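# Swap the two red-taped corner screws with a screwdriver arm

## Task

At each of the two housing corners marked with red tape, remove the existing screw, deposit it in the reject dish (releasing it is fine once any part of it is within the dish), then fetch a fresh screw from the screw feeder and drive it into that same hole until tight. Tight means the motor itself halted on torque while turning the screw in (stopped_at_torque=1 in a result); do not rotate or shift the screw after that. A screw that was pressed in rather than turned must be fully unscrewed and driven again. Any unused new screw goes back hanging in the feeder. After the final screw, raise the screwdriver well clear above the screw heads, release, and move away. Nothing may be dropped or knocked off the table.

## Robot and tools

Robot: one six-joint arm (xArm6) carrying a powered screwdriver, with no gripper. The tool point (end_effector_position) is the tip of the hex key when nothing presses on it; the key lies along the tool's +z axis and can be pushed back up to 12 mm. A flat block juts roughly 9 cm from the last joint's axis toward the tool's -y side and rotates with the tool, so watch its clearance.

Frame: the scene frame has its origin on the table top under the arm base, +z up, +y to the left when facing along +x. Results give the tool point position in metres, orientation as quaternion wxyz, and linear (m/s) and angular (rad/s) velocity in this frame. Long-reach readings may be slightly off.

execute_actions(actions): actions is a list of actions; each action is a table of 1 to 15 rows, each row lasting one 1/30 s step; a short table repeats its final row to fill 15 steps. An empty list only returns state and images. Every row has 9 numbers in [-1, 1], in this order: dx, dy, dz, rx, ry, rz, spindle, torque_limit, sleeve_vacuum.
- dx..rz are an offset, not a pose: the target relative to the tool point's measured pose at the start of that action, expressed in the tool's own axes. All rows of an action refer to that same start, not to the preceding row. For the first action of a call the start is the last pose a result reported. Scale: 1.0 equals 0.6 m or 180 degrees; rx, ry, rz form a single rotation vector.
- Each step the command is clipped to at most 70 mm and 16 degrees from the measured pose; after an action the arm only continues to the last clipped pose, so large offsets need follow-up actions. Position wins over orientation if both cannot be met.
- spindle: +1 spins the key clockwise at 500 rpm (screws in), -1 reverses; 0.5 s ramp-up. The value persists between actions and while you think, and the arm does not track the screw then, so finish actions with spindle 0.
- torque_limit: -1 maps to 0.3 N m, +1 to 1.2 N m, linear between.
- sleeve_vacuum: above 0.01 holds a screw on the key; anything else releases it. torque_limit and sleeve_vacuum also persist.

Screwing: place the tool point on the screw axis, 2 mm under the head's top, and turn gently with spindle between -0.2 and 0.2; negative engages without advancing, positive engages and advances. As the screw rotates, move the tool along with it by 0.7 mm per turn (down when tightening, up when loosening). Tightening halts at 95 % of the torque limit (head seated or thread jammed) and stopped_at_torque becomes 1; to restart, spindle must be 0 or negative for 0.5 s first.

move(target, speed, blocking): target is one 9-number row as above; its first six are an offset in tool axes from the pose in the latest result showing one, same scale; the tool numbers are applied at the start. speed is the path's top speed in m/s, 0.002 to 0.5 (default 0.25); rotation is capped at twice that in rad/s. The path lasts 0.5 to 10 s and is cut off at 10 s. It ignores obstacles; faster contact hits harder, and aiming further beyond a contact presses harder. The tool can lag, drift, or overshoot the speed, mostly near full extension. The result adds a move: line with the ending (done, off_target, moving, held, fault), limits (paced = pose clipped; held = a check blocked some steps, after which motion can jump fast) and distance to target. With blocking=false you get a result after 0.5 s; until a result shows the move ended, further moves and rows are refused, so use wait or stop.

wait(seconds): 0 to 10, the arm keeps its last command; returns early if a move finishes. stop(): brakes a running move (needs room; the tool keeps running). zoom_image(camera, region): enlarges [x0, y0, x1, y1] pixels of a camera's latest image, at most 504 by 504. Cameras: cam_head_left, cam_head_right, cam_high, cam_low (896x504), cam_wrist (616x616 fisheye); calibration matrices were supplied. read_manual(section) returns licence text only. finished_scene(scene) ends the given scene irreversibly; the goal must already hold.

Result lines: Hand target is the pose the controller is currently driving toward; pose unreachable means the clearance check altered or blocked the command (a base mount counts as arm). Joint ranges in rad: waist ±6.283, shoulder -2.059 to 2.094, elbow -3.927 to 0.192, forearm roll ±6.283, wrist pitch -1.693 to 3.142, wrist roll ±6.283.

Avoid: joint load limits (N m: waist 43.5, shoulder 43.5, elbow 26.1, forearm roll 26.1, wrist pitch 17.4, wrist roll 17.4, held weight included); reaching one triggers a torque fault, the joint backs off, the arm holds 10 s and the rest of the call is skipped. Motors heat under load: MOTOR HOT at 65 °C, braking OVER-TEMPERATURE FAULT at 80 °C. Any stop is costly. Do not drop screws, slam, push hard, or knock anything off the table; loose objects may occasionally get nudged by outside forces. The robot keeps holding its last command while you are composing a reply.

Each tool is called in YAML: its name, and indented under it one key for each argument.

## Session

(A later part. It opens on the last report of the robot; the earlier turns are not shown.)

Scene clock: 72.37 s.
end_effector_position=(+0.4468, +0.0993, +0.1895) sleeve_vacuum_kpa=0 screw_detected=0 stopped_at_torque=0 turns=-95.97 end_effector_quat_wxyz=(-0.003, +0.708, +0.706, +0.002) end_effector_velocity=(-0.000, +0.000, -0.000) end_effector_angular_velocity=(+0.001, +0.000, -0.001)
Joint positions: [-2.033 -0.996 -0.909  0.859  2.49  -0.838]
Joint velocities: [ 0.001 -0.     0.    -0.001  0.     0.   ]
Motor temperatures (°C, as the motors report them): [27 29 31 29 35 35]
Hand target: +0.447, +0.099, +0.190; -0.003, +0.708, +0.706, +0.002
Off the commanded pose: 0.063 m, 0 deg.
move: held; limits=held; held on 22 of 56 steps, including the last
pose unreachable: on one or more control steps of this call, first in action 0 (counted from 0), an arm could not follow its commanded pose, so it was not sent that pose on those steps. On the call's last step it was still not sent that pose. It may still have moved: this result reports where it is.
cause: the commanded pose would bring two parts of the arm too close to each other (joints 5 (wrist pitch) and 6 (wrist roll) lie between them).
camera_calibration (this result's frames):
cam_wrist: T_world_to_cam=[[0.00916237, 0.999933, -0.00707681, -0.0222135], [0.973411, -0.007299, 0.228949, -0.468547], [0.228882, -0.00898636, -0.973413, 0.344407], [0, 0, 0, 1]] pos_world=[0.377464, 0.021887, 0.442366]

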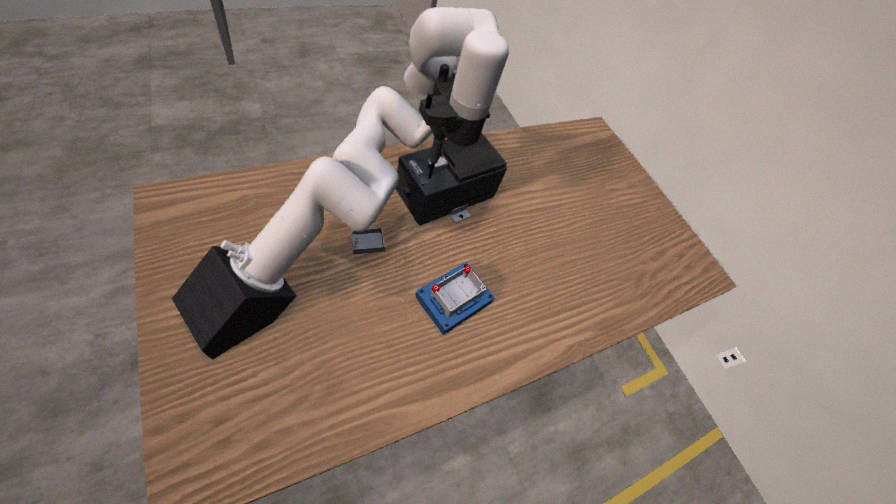

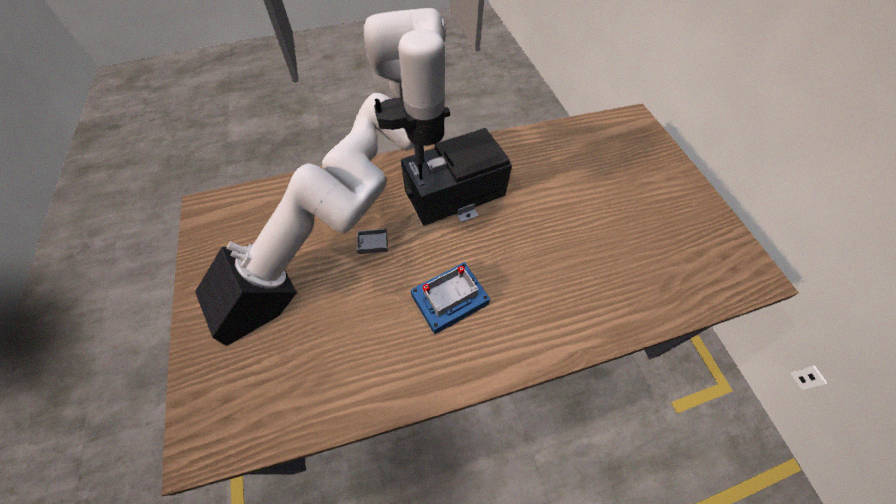

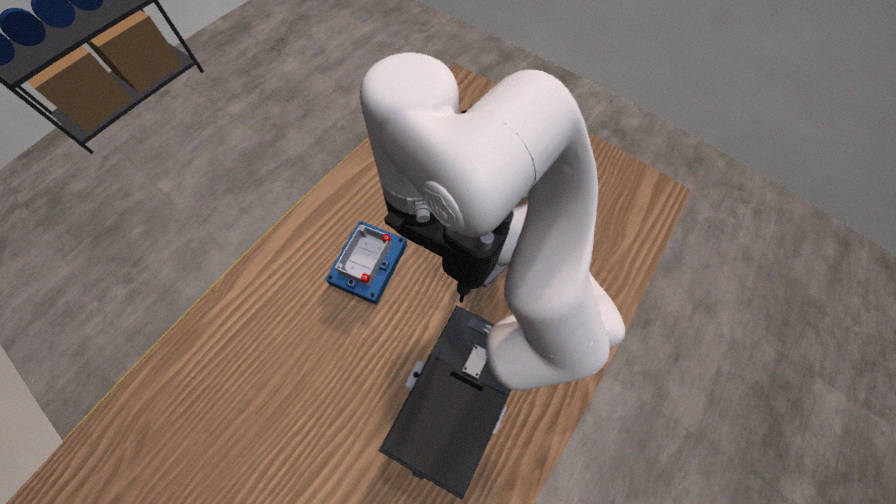

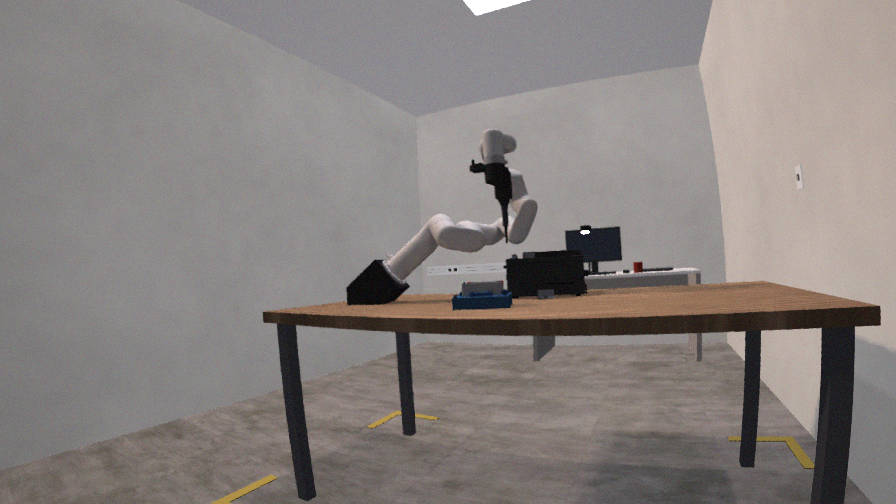

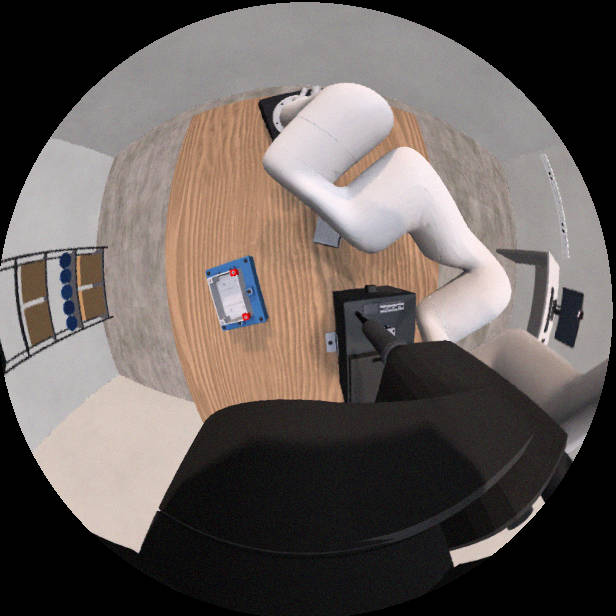

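move:
  target: [-0.165,0.1,0,0,0,0,0,1,0]
  speed: 0.15

move:
  target: [0,0.3,0,0,0,-0.5,0,1,0]
  speed: 0.3

move:
  target: [0,0.37,0,0,0,0,0,1,0]
  speed: 0.15

Scene clock: 74.90 s.
end_effector_position=(+0.5059, +0.0002, +0.1888) sleeve_vacuum_kpa=0 screw_detected=0 stopped_at_torque=0 turns=-95.97 end_effector_quat_wxyz=(-0.004, +0.708, +0.707, +0.001) end_effector_velocity=(+0.000, -0.001, +0.000) end_effector_angular_velocity=(+0.000, +0.006, +0.000)
Joint positions: [-1.503 -0.722 -1.036  0.894  1.999 -0.564]
Joint velocities: [ 0.009  0.007 -0.008 -0.005 -0.005  0.004]
Motor temperatures (°C, as the motors report them): [27 29 31 29 35 35]
Hand target: +0.506, -0.000, +0.189; -0.004, +0.708, +0.706, +0.001
Off the commanded pose: 0.001 m, 0 deg.
move: done
camera_calibration (this result's frames):
cam_wrist: T_world_to_cam=[[0.00824697, 0.99993, -0.00843037, 0.0770715], [0.973935, -0.00612088, 0.226746, -0.526559], [0.226679, -0.0100806, -0.973917, 0.330464], [0, 0, 0, 1]] pos_world=[0.437289, -0.0769579, 0.44189]

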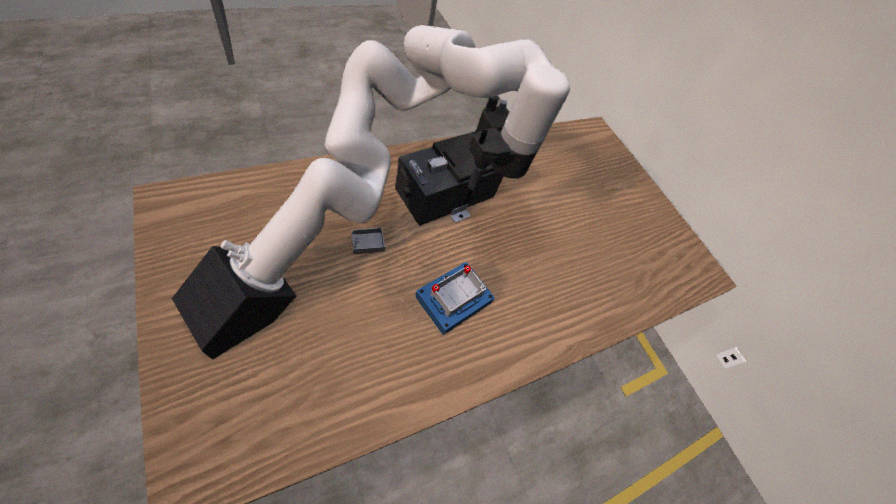

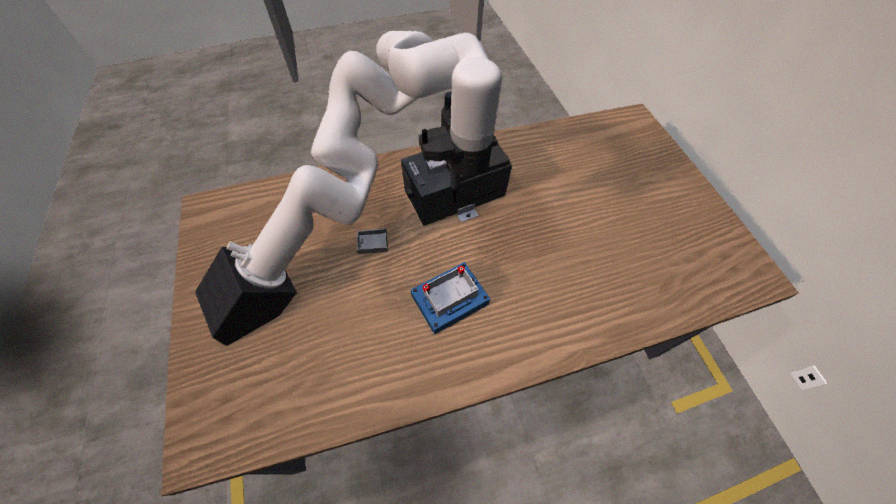

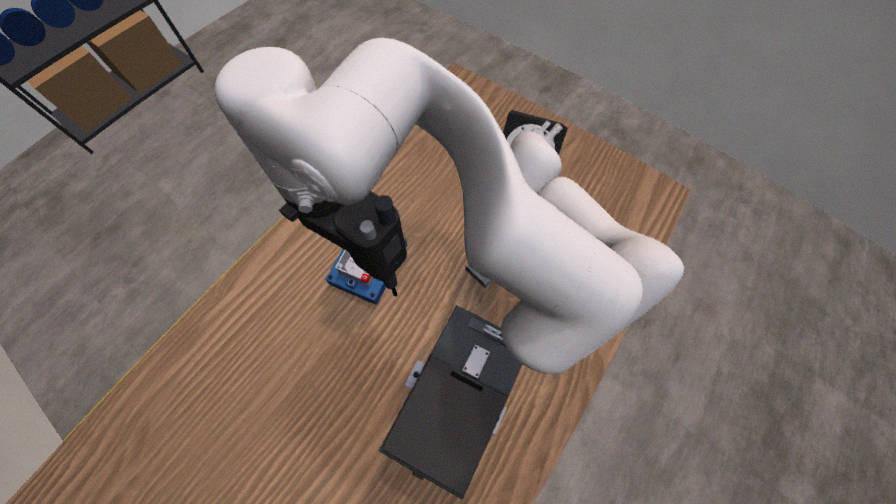

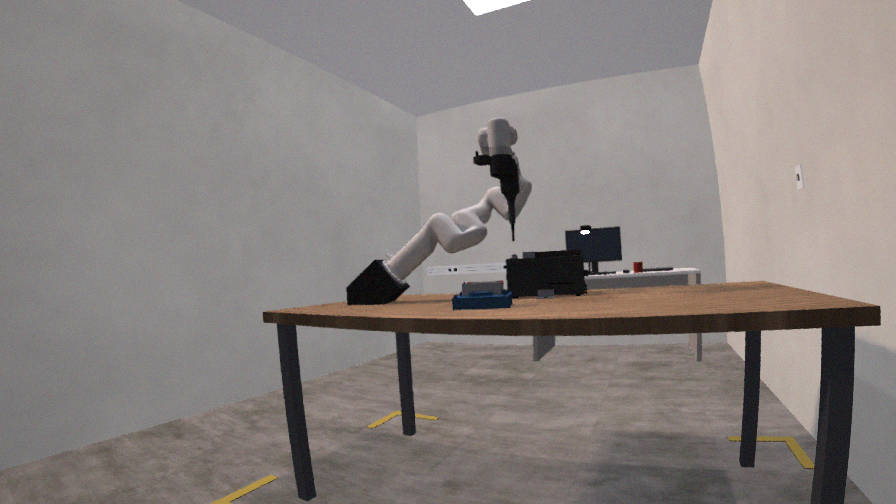

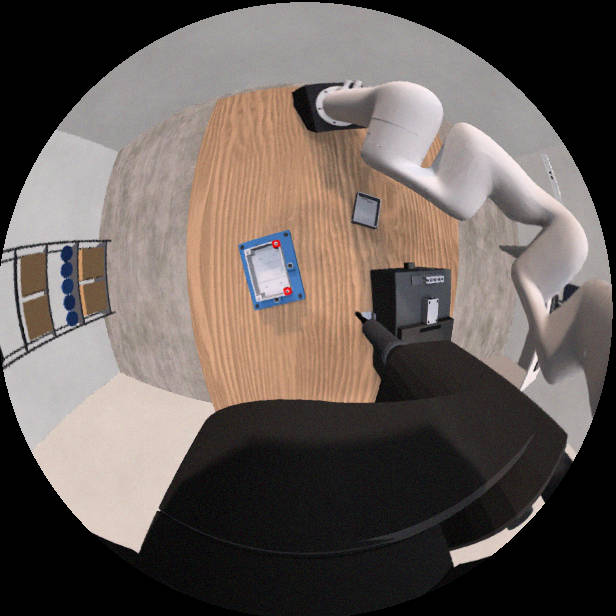

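Scene clock: 77.97 s.
end_effector_position=(+0.6854, -0.0012, +0.1885) sleeve_vacuum_kpa=0 screw_detected=0 stopped_at_torque=0 turns=-95.97 end_effector_quat_wxyz=(-0.003, +0.001, +1.000, +0.002) end_effector_velocity=(+0.001, +0.000, +0.001) end_effector_angular_velocity=(-0.000, +0.001, +0.007)
Joint positions: [-0.764 -0.298 -1.899  0.827  1.739 -1.341]
Joint velocities: [ 0.002  0.005 -0.01  -0.001  0.003 -0.002]
Motor temperatures (°C, as the motors report them): [27 29 31 29 35 35]
Hand target: +0.686, -0.001, +0.189; -0.003, +0.000, +1.000, +0.002
Off the commanded pose: 0.001 m, 0 deg.
move: done
camera_calibration (this result's frames):
cam_wrist: T_world_to_cam=[[-0.999915, 0.00855485, -0.00987823, 0.767048], [0.00600841, 0.972263, 0.233814, -0.0380487], [0.0116045, 0.233734, -0.972231, 0.436837], [0, 0, 0, 1]] pos_world=[0.762142, -0.0716724, 0.44118]

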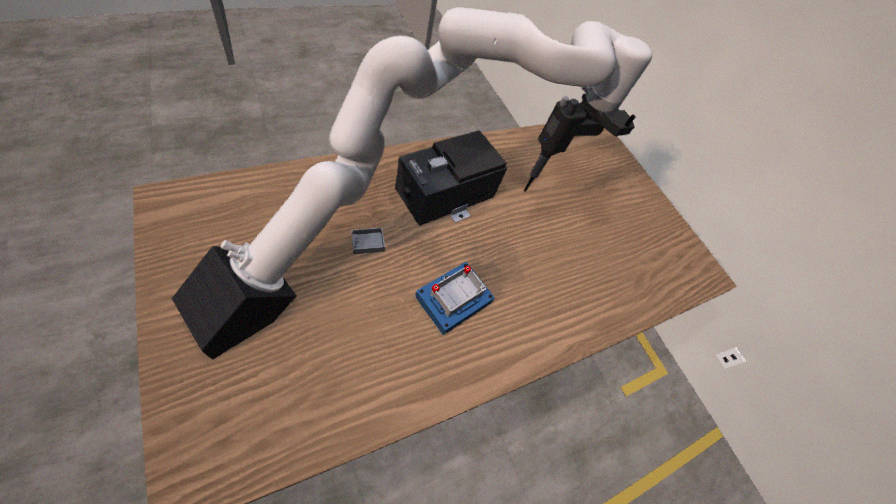

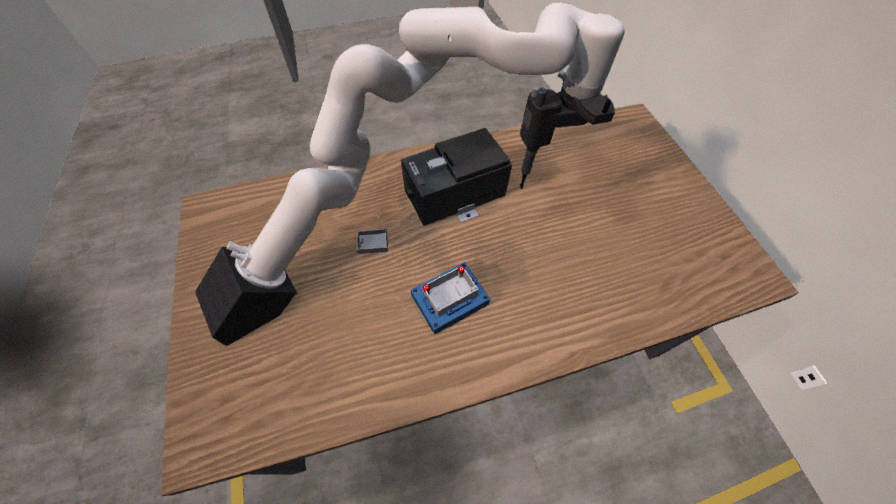

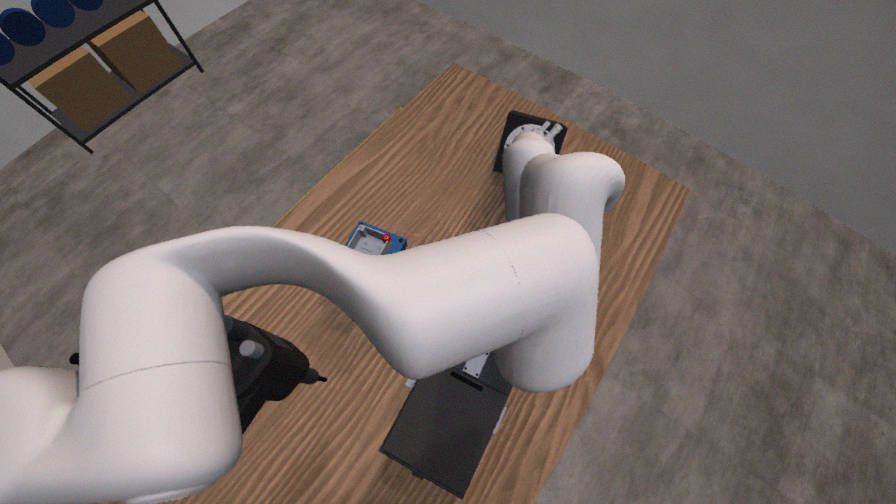

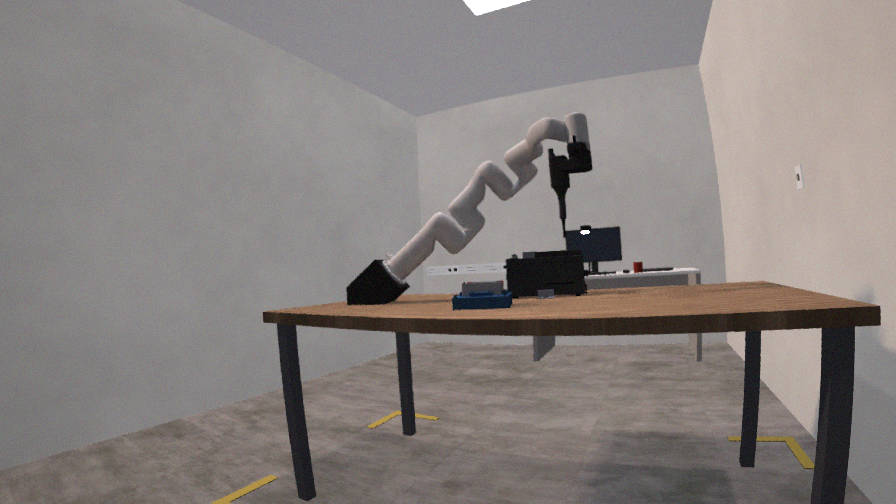

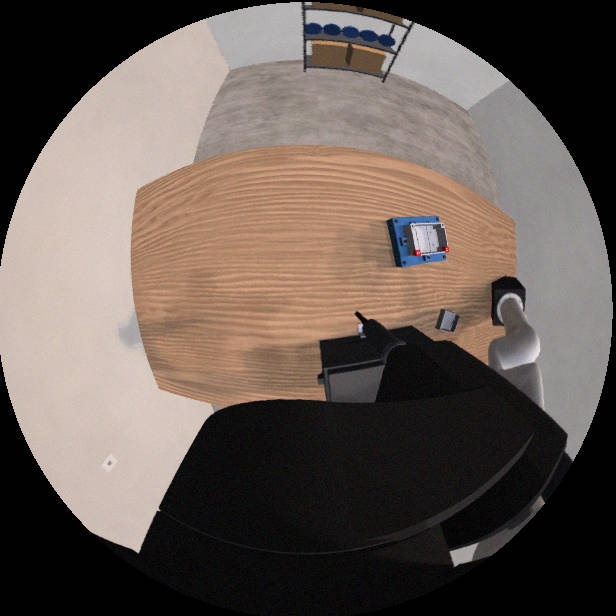

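Scene clock: 79.97 s.
end_effector_position=(+0.6861, +0.2199, +0.1888) sleeve_vacuum_kpa=0 screw_detected=0 stopped_at_torque=0 turns=-95.97 end_effector_quat_wxyz=(-0.002, +0.000, +1.000, +0.000) end_effector_velocity=(+0.000, +0.000, +0.001) end_effector_angular_velocity=(-0.008, -0.002, -0.000)
Joint positions: [ 0.217 -0.443 -1.962  0.188  1.544 -0.622]
Joint velocities: [ 0.019  0.002 -0.009 -0.023  0.003  0.014]
Motor temperatures (°C, as the motors report them): [27 29 31 29 35 35]
Hand target: +0.686, +0.220, +0.189; -0.002, -0.000, +1.000, +0.000
Off the commanded pose: 0.001 m, 0 deg.
move: done
camera_calibration (this result's frames):
cam_wrist: T_world_to_cam=[[-0.999918, 0.00706314, -0.0107063, 0.766308], [0.00440269, 0.97301, 0.230722, -0.251507], [0.012047, 0.230656, -0.972961, 0.386021], [0, 0, 0, 1]] pos_world=[0.762702, 0.150268, 0.441815]

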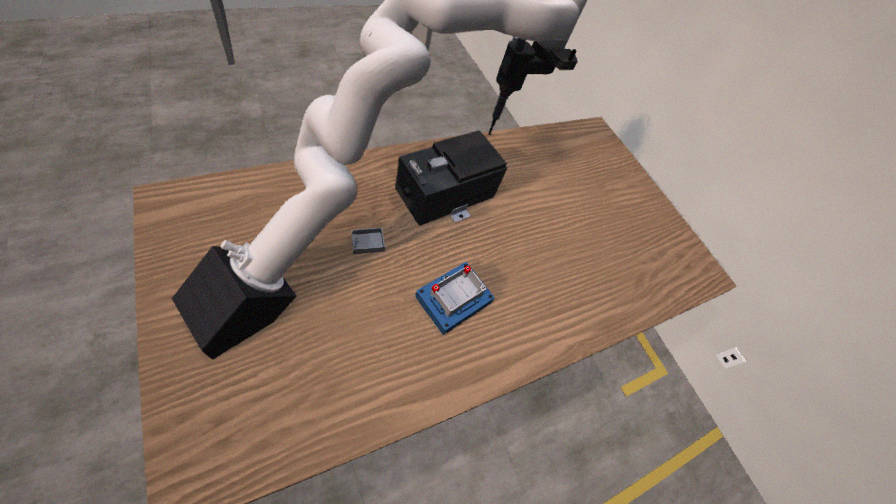

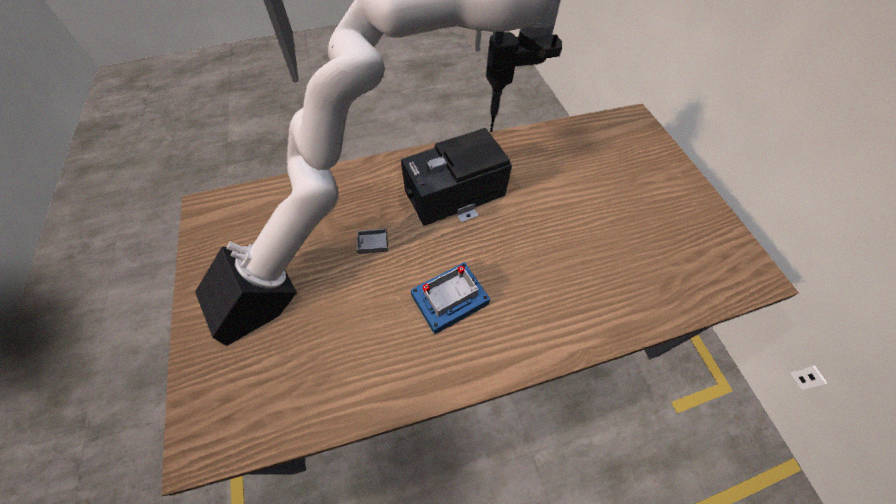

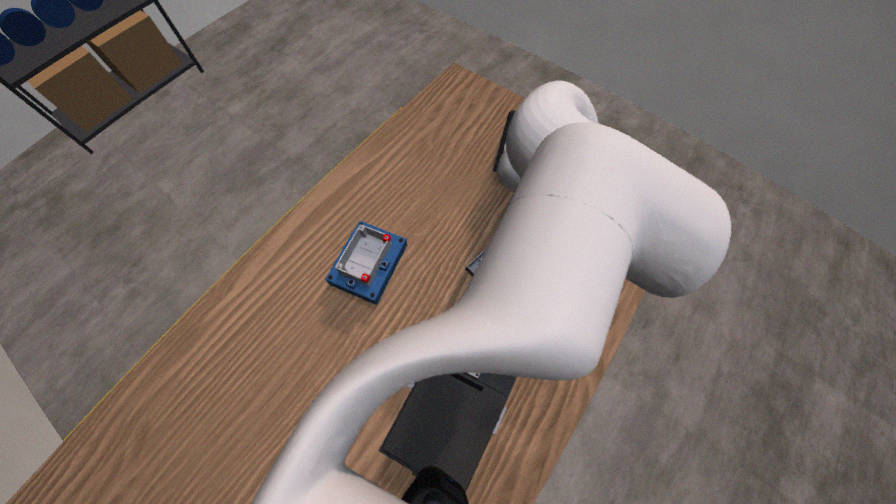

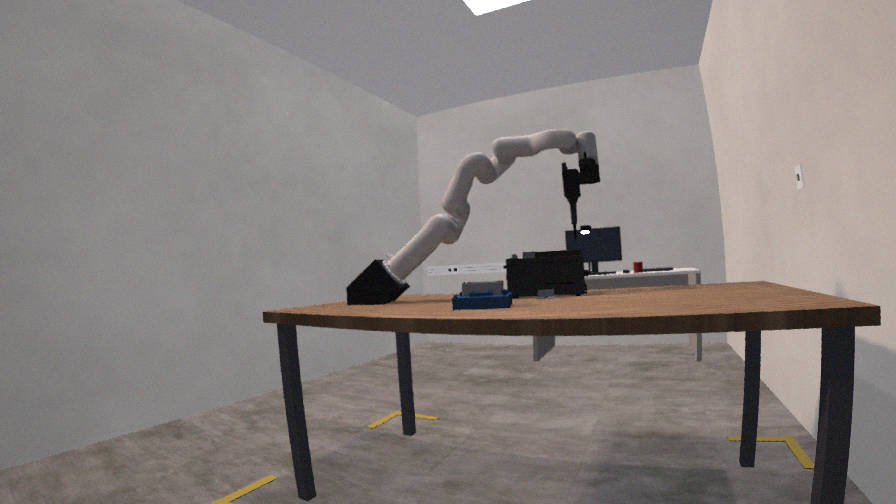

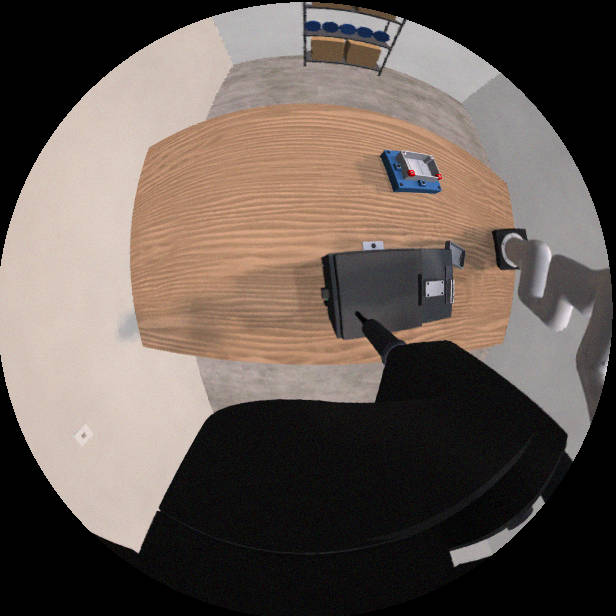

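move:
  target: [0.143,0.012,0,0,0,0,0,1,0]
  speed: 0.1

move:
  target: [0.12,-0.04,0,0,0,0,0,1,0]
  speed: 0.06

Scene clock: 82.00 s.
end_effector_position=(+0.6005, +0.2270, +0.1887) sleeve_vacuum_kpa=0 screw_detected=0 stopped_at_torque=0 turns=-95.97 end_effector_quat_wxyz=(-0.002, -0.000, +1.000, +0.000) end_effector_velocity=(-0.003, -0.001, -0.002) end_effector_angular_velocity=(-0.008, +0.003, -0.001)
Joint positions: [ 0.443 -0.777 -1.513  0.016  1.413 -0.474]
Joint velocities: [ 0.024 -0.003  0.01  -0.025 -0.002  0.021]
Motor temperatures (°C, as the motors report them): [27 29 32 29 35 35]
Hand target: +0.600, +0.227, +0.189; -0.002, -0.000, +1.000, -0.000
Off the commanded pose: 0.001 m, 0 deg.
move: done
camera_calibration (this result's frames):
cam_wrist: T_world_to_cam=[[-0.999921, 0.00629035, -0.0108594, 0.68092], [0.00361701, 0.973044, 0.230589, -0.25758], [0.0120172, 0.230532, -0.972991, 0.385386], [0, 0, 0, 1]] pos_world=[0.677166, 0.15751, 0.441767]

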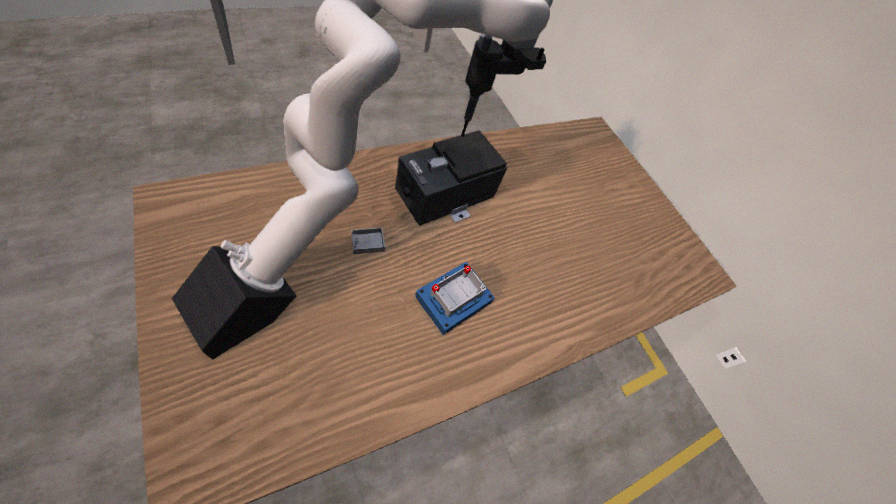

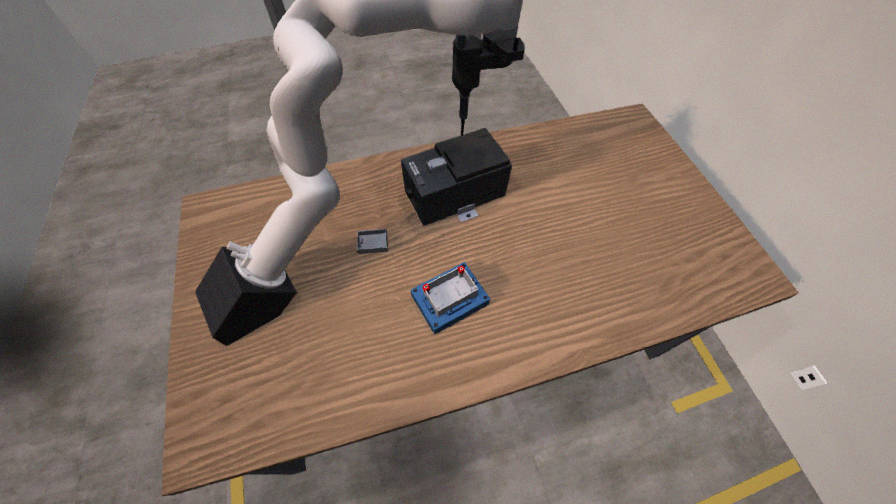

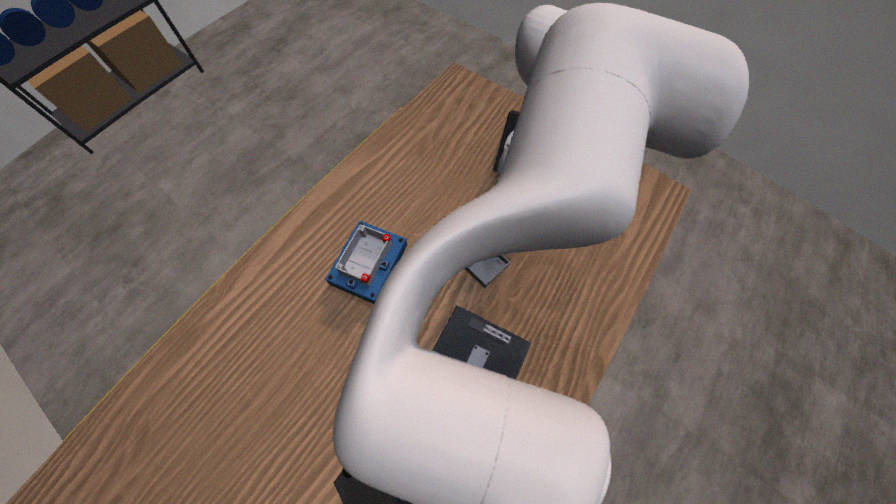

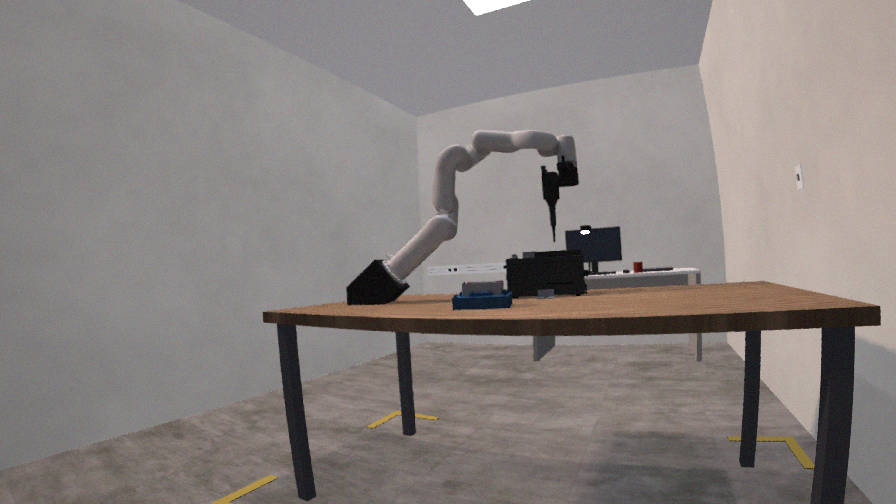

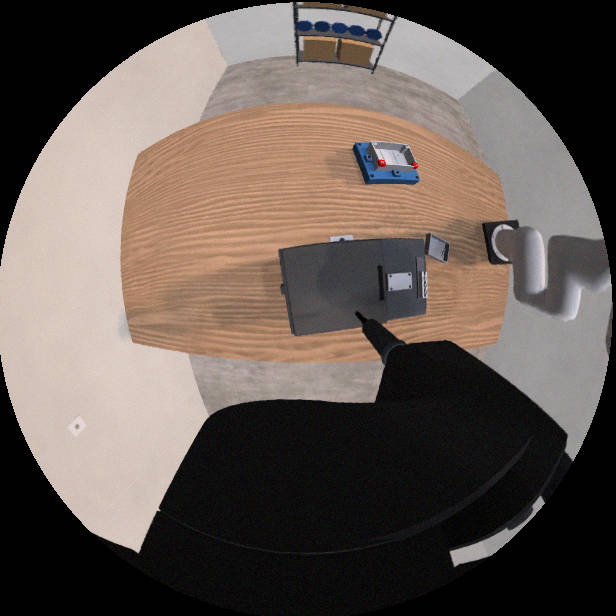

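Scene clock: 83.60 s.
end_effector_position=(+0.5286, +0.2031, +0.1887) sleeve_vacuum_kpa=0 screw_detected=0 stopped_at_torque=0 turns=-95.97 end_effector_quat_wxyz=(-0.002, -0.000, +1.000, +0.000) end_effector_velocity=(-0.001, +0.000, -0.000) end_effector_angular_velocity=(+0.001, +0.001, +0.001)
Joint positions: [ 0.434 -1.045 -1.211  0.023  1.379 -0.482]
Joint velocities: [-0.001 -0.002  0.004  0.003 -0.001 -0.003]
Motor temperatures (°C, as the motors report them): [27 29 32 29 35 35]
Hand target: +0.528, +0.203, +0.189; -0.002, -0.000, +1.000, +0.000
Off the commanded pose: 0.000 m, 0 deg.
move: done
camera_calibration (this result's frames):
cam_wrist: T_world_to_cam=[[-0.999923, 0.00620868, -0.0107618, 0.609164], [0.00356043, 0.973052, 0.230559, -0.233981], [0.0119032, 0.230502, -0.972999, 0.391814], [0, 0, 0, 1]] pos_world=[0.605286, 0.133579, 0.441737]

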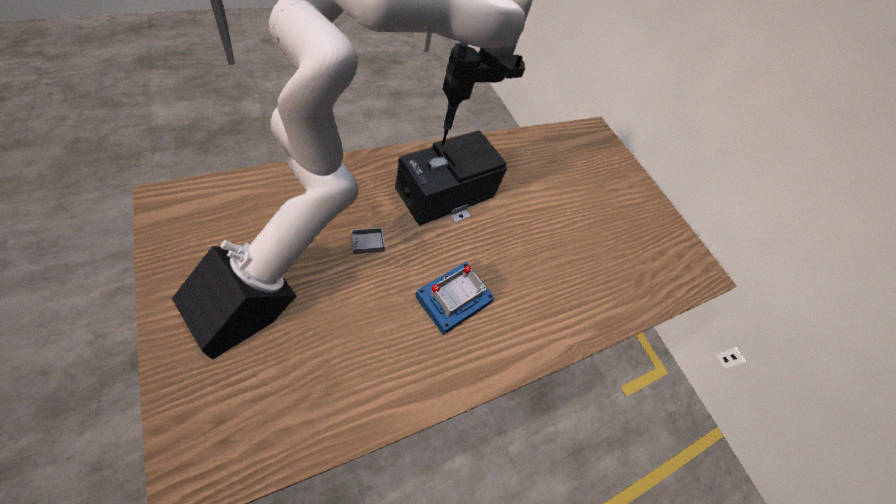

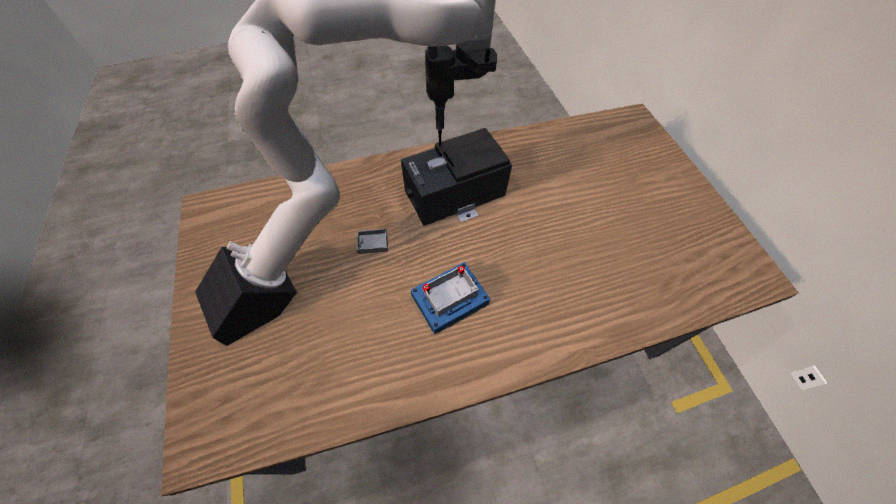

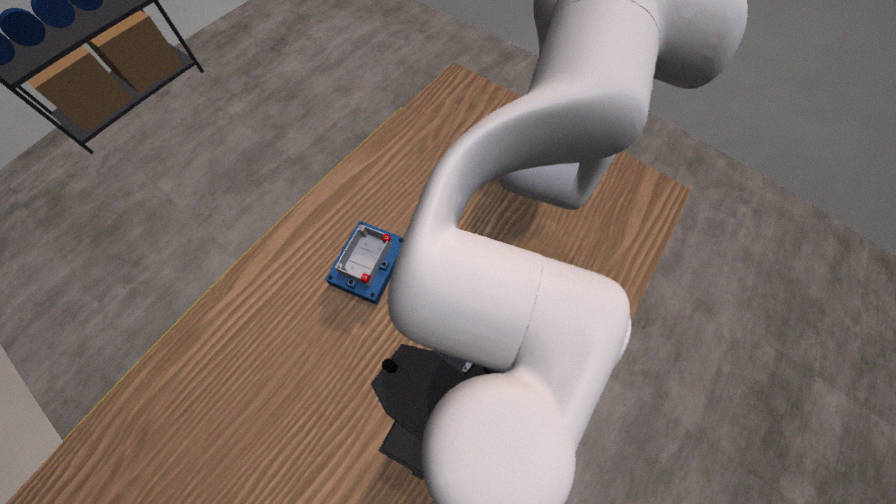

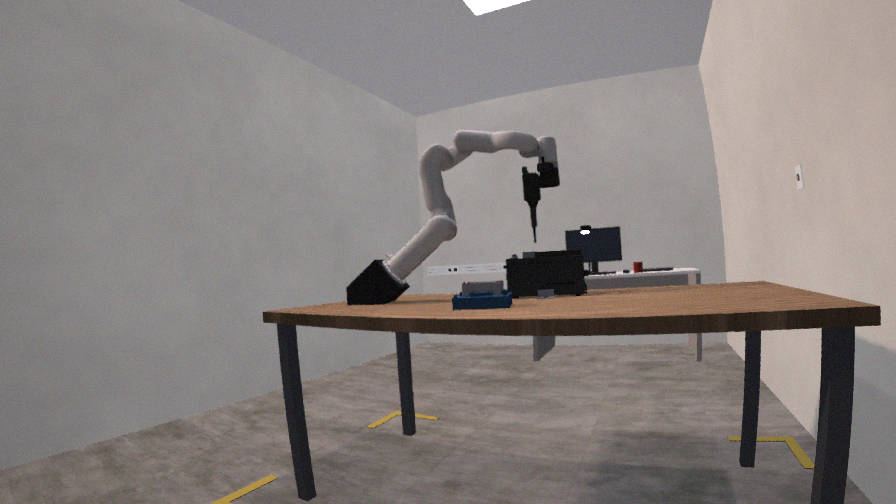

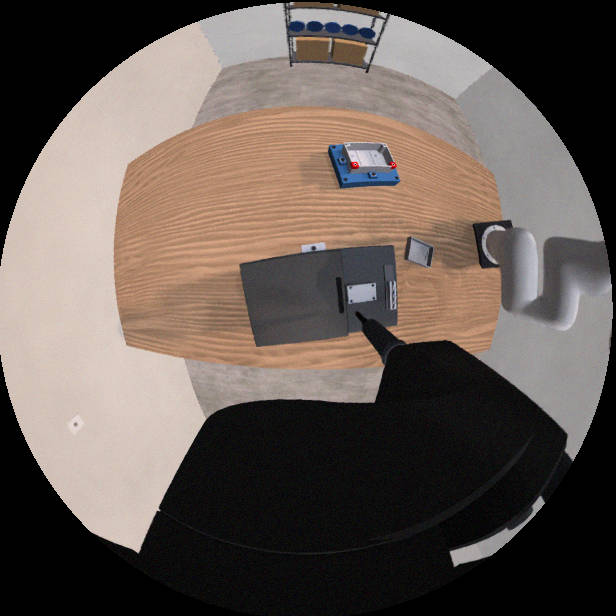

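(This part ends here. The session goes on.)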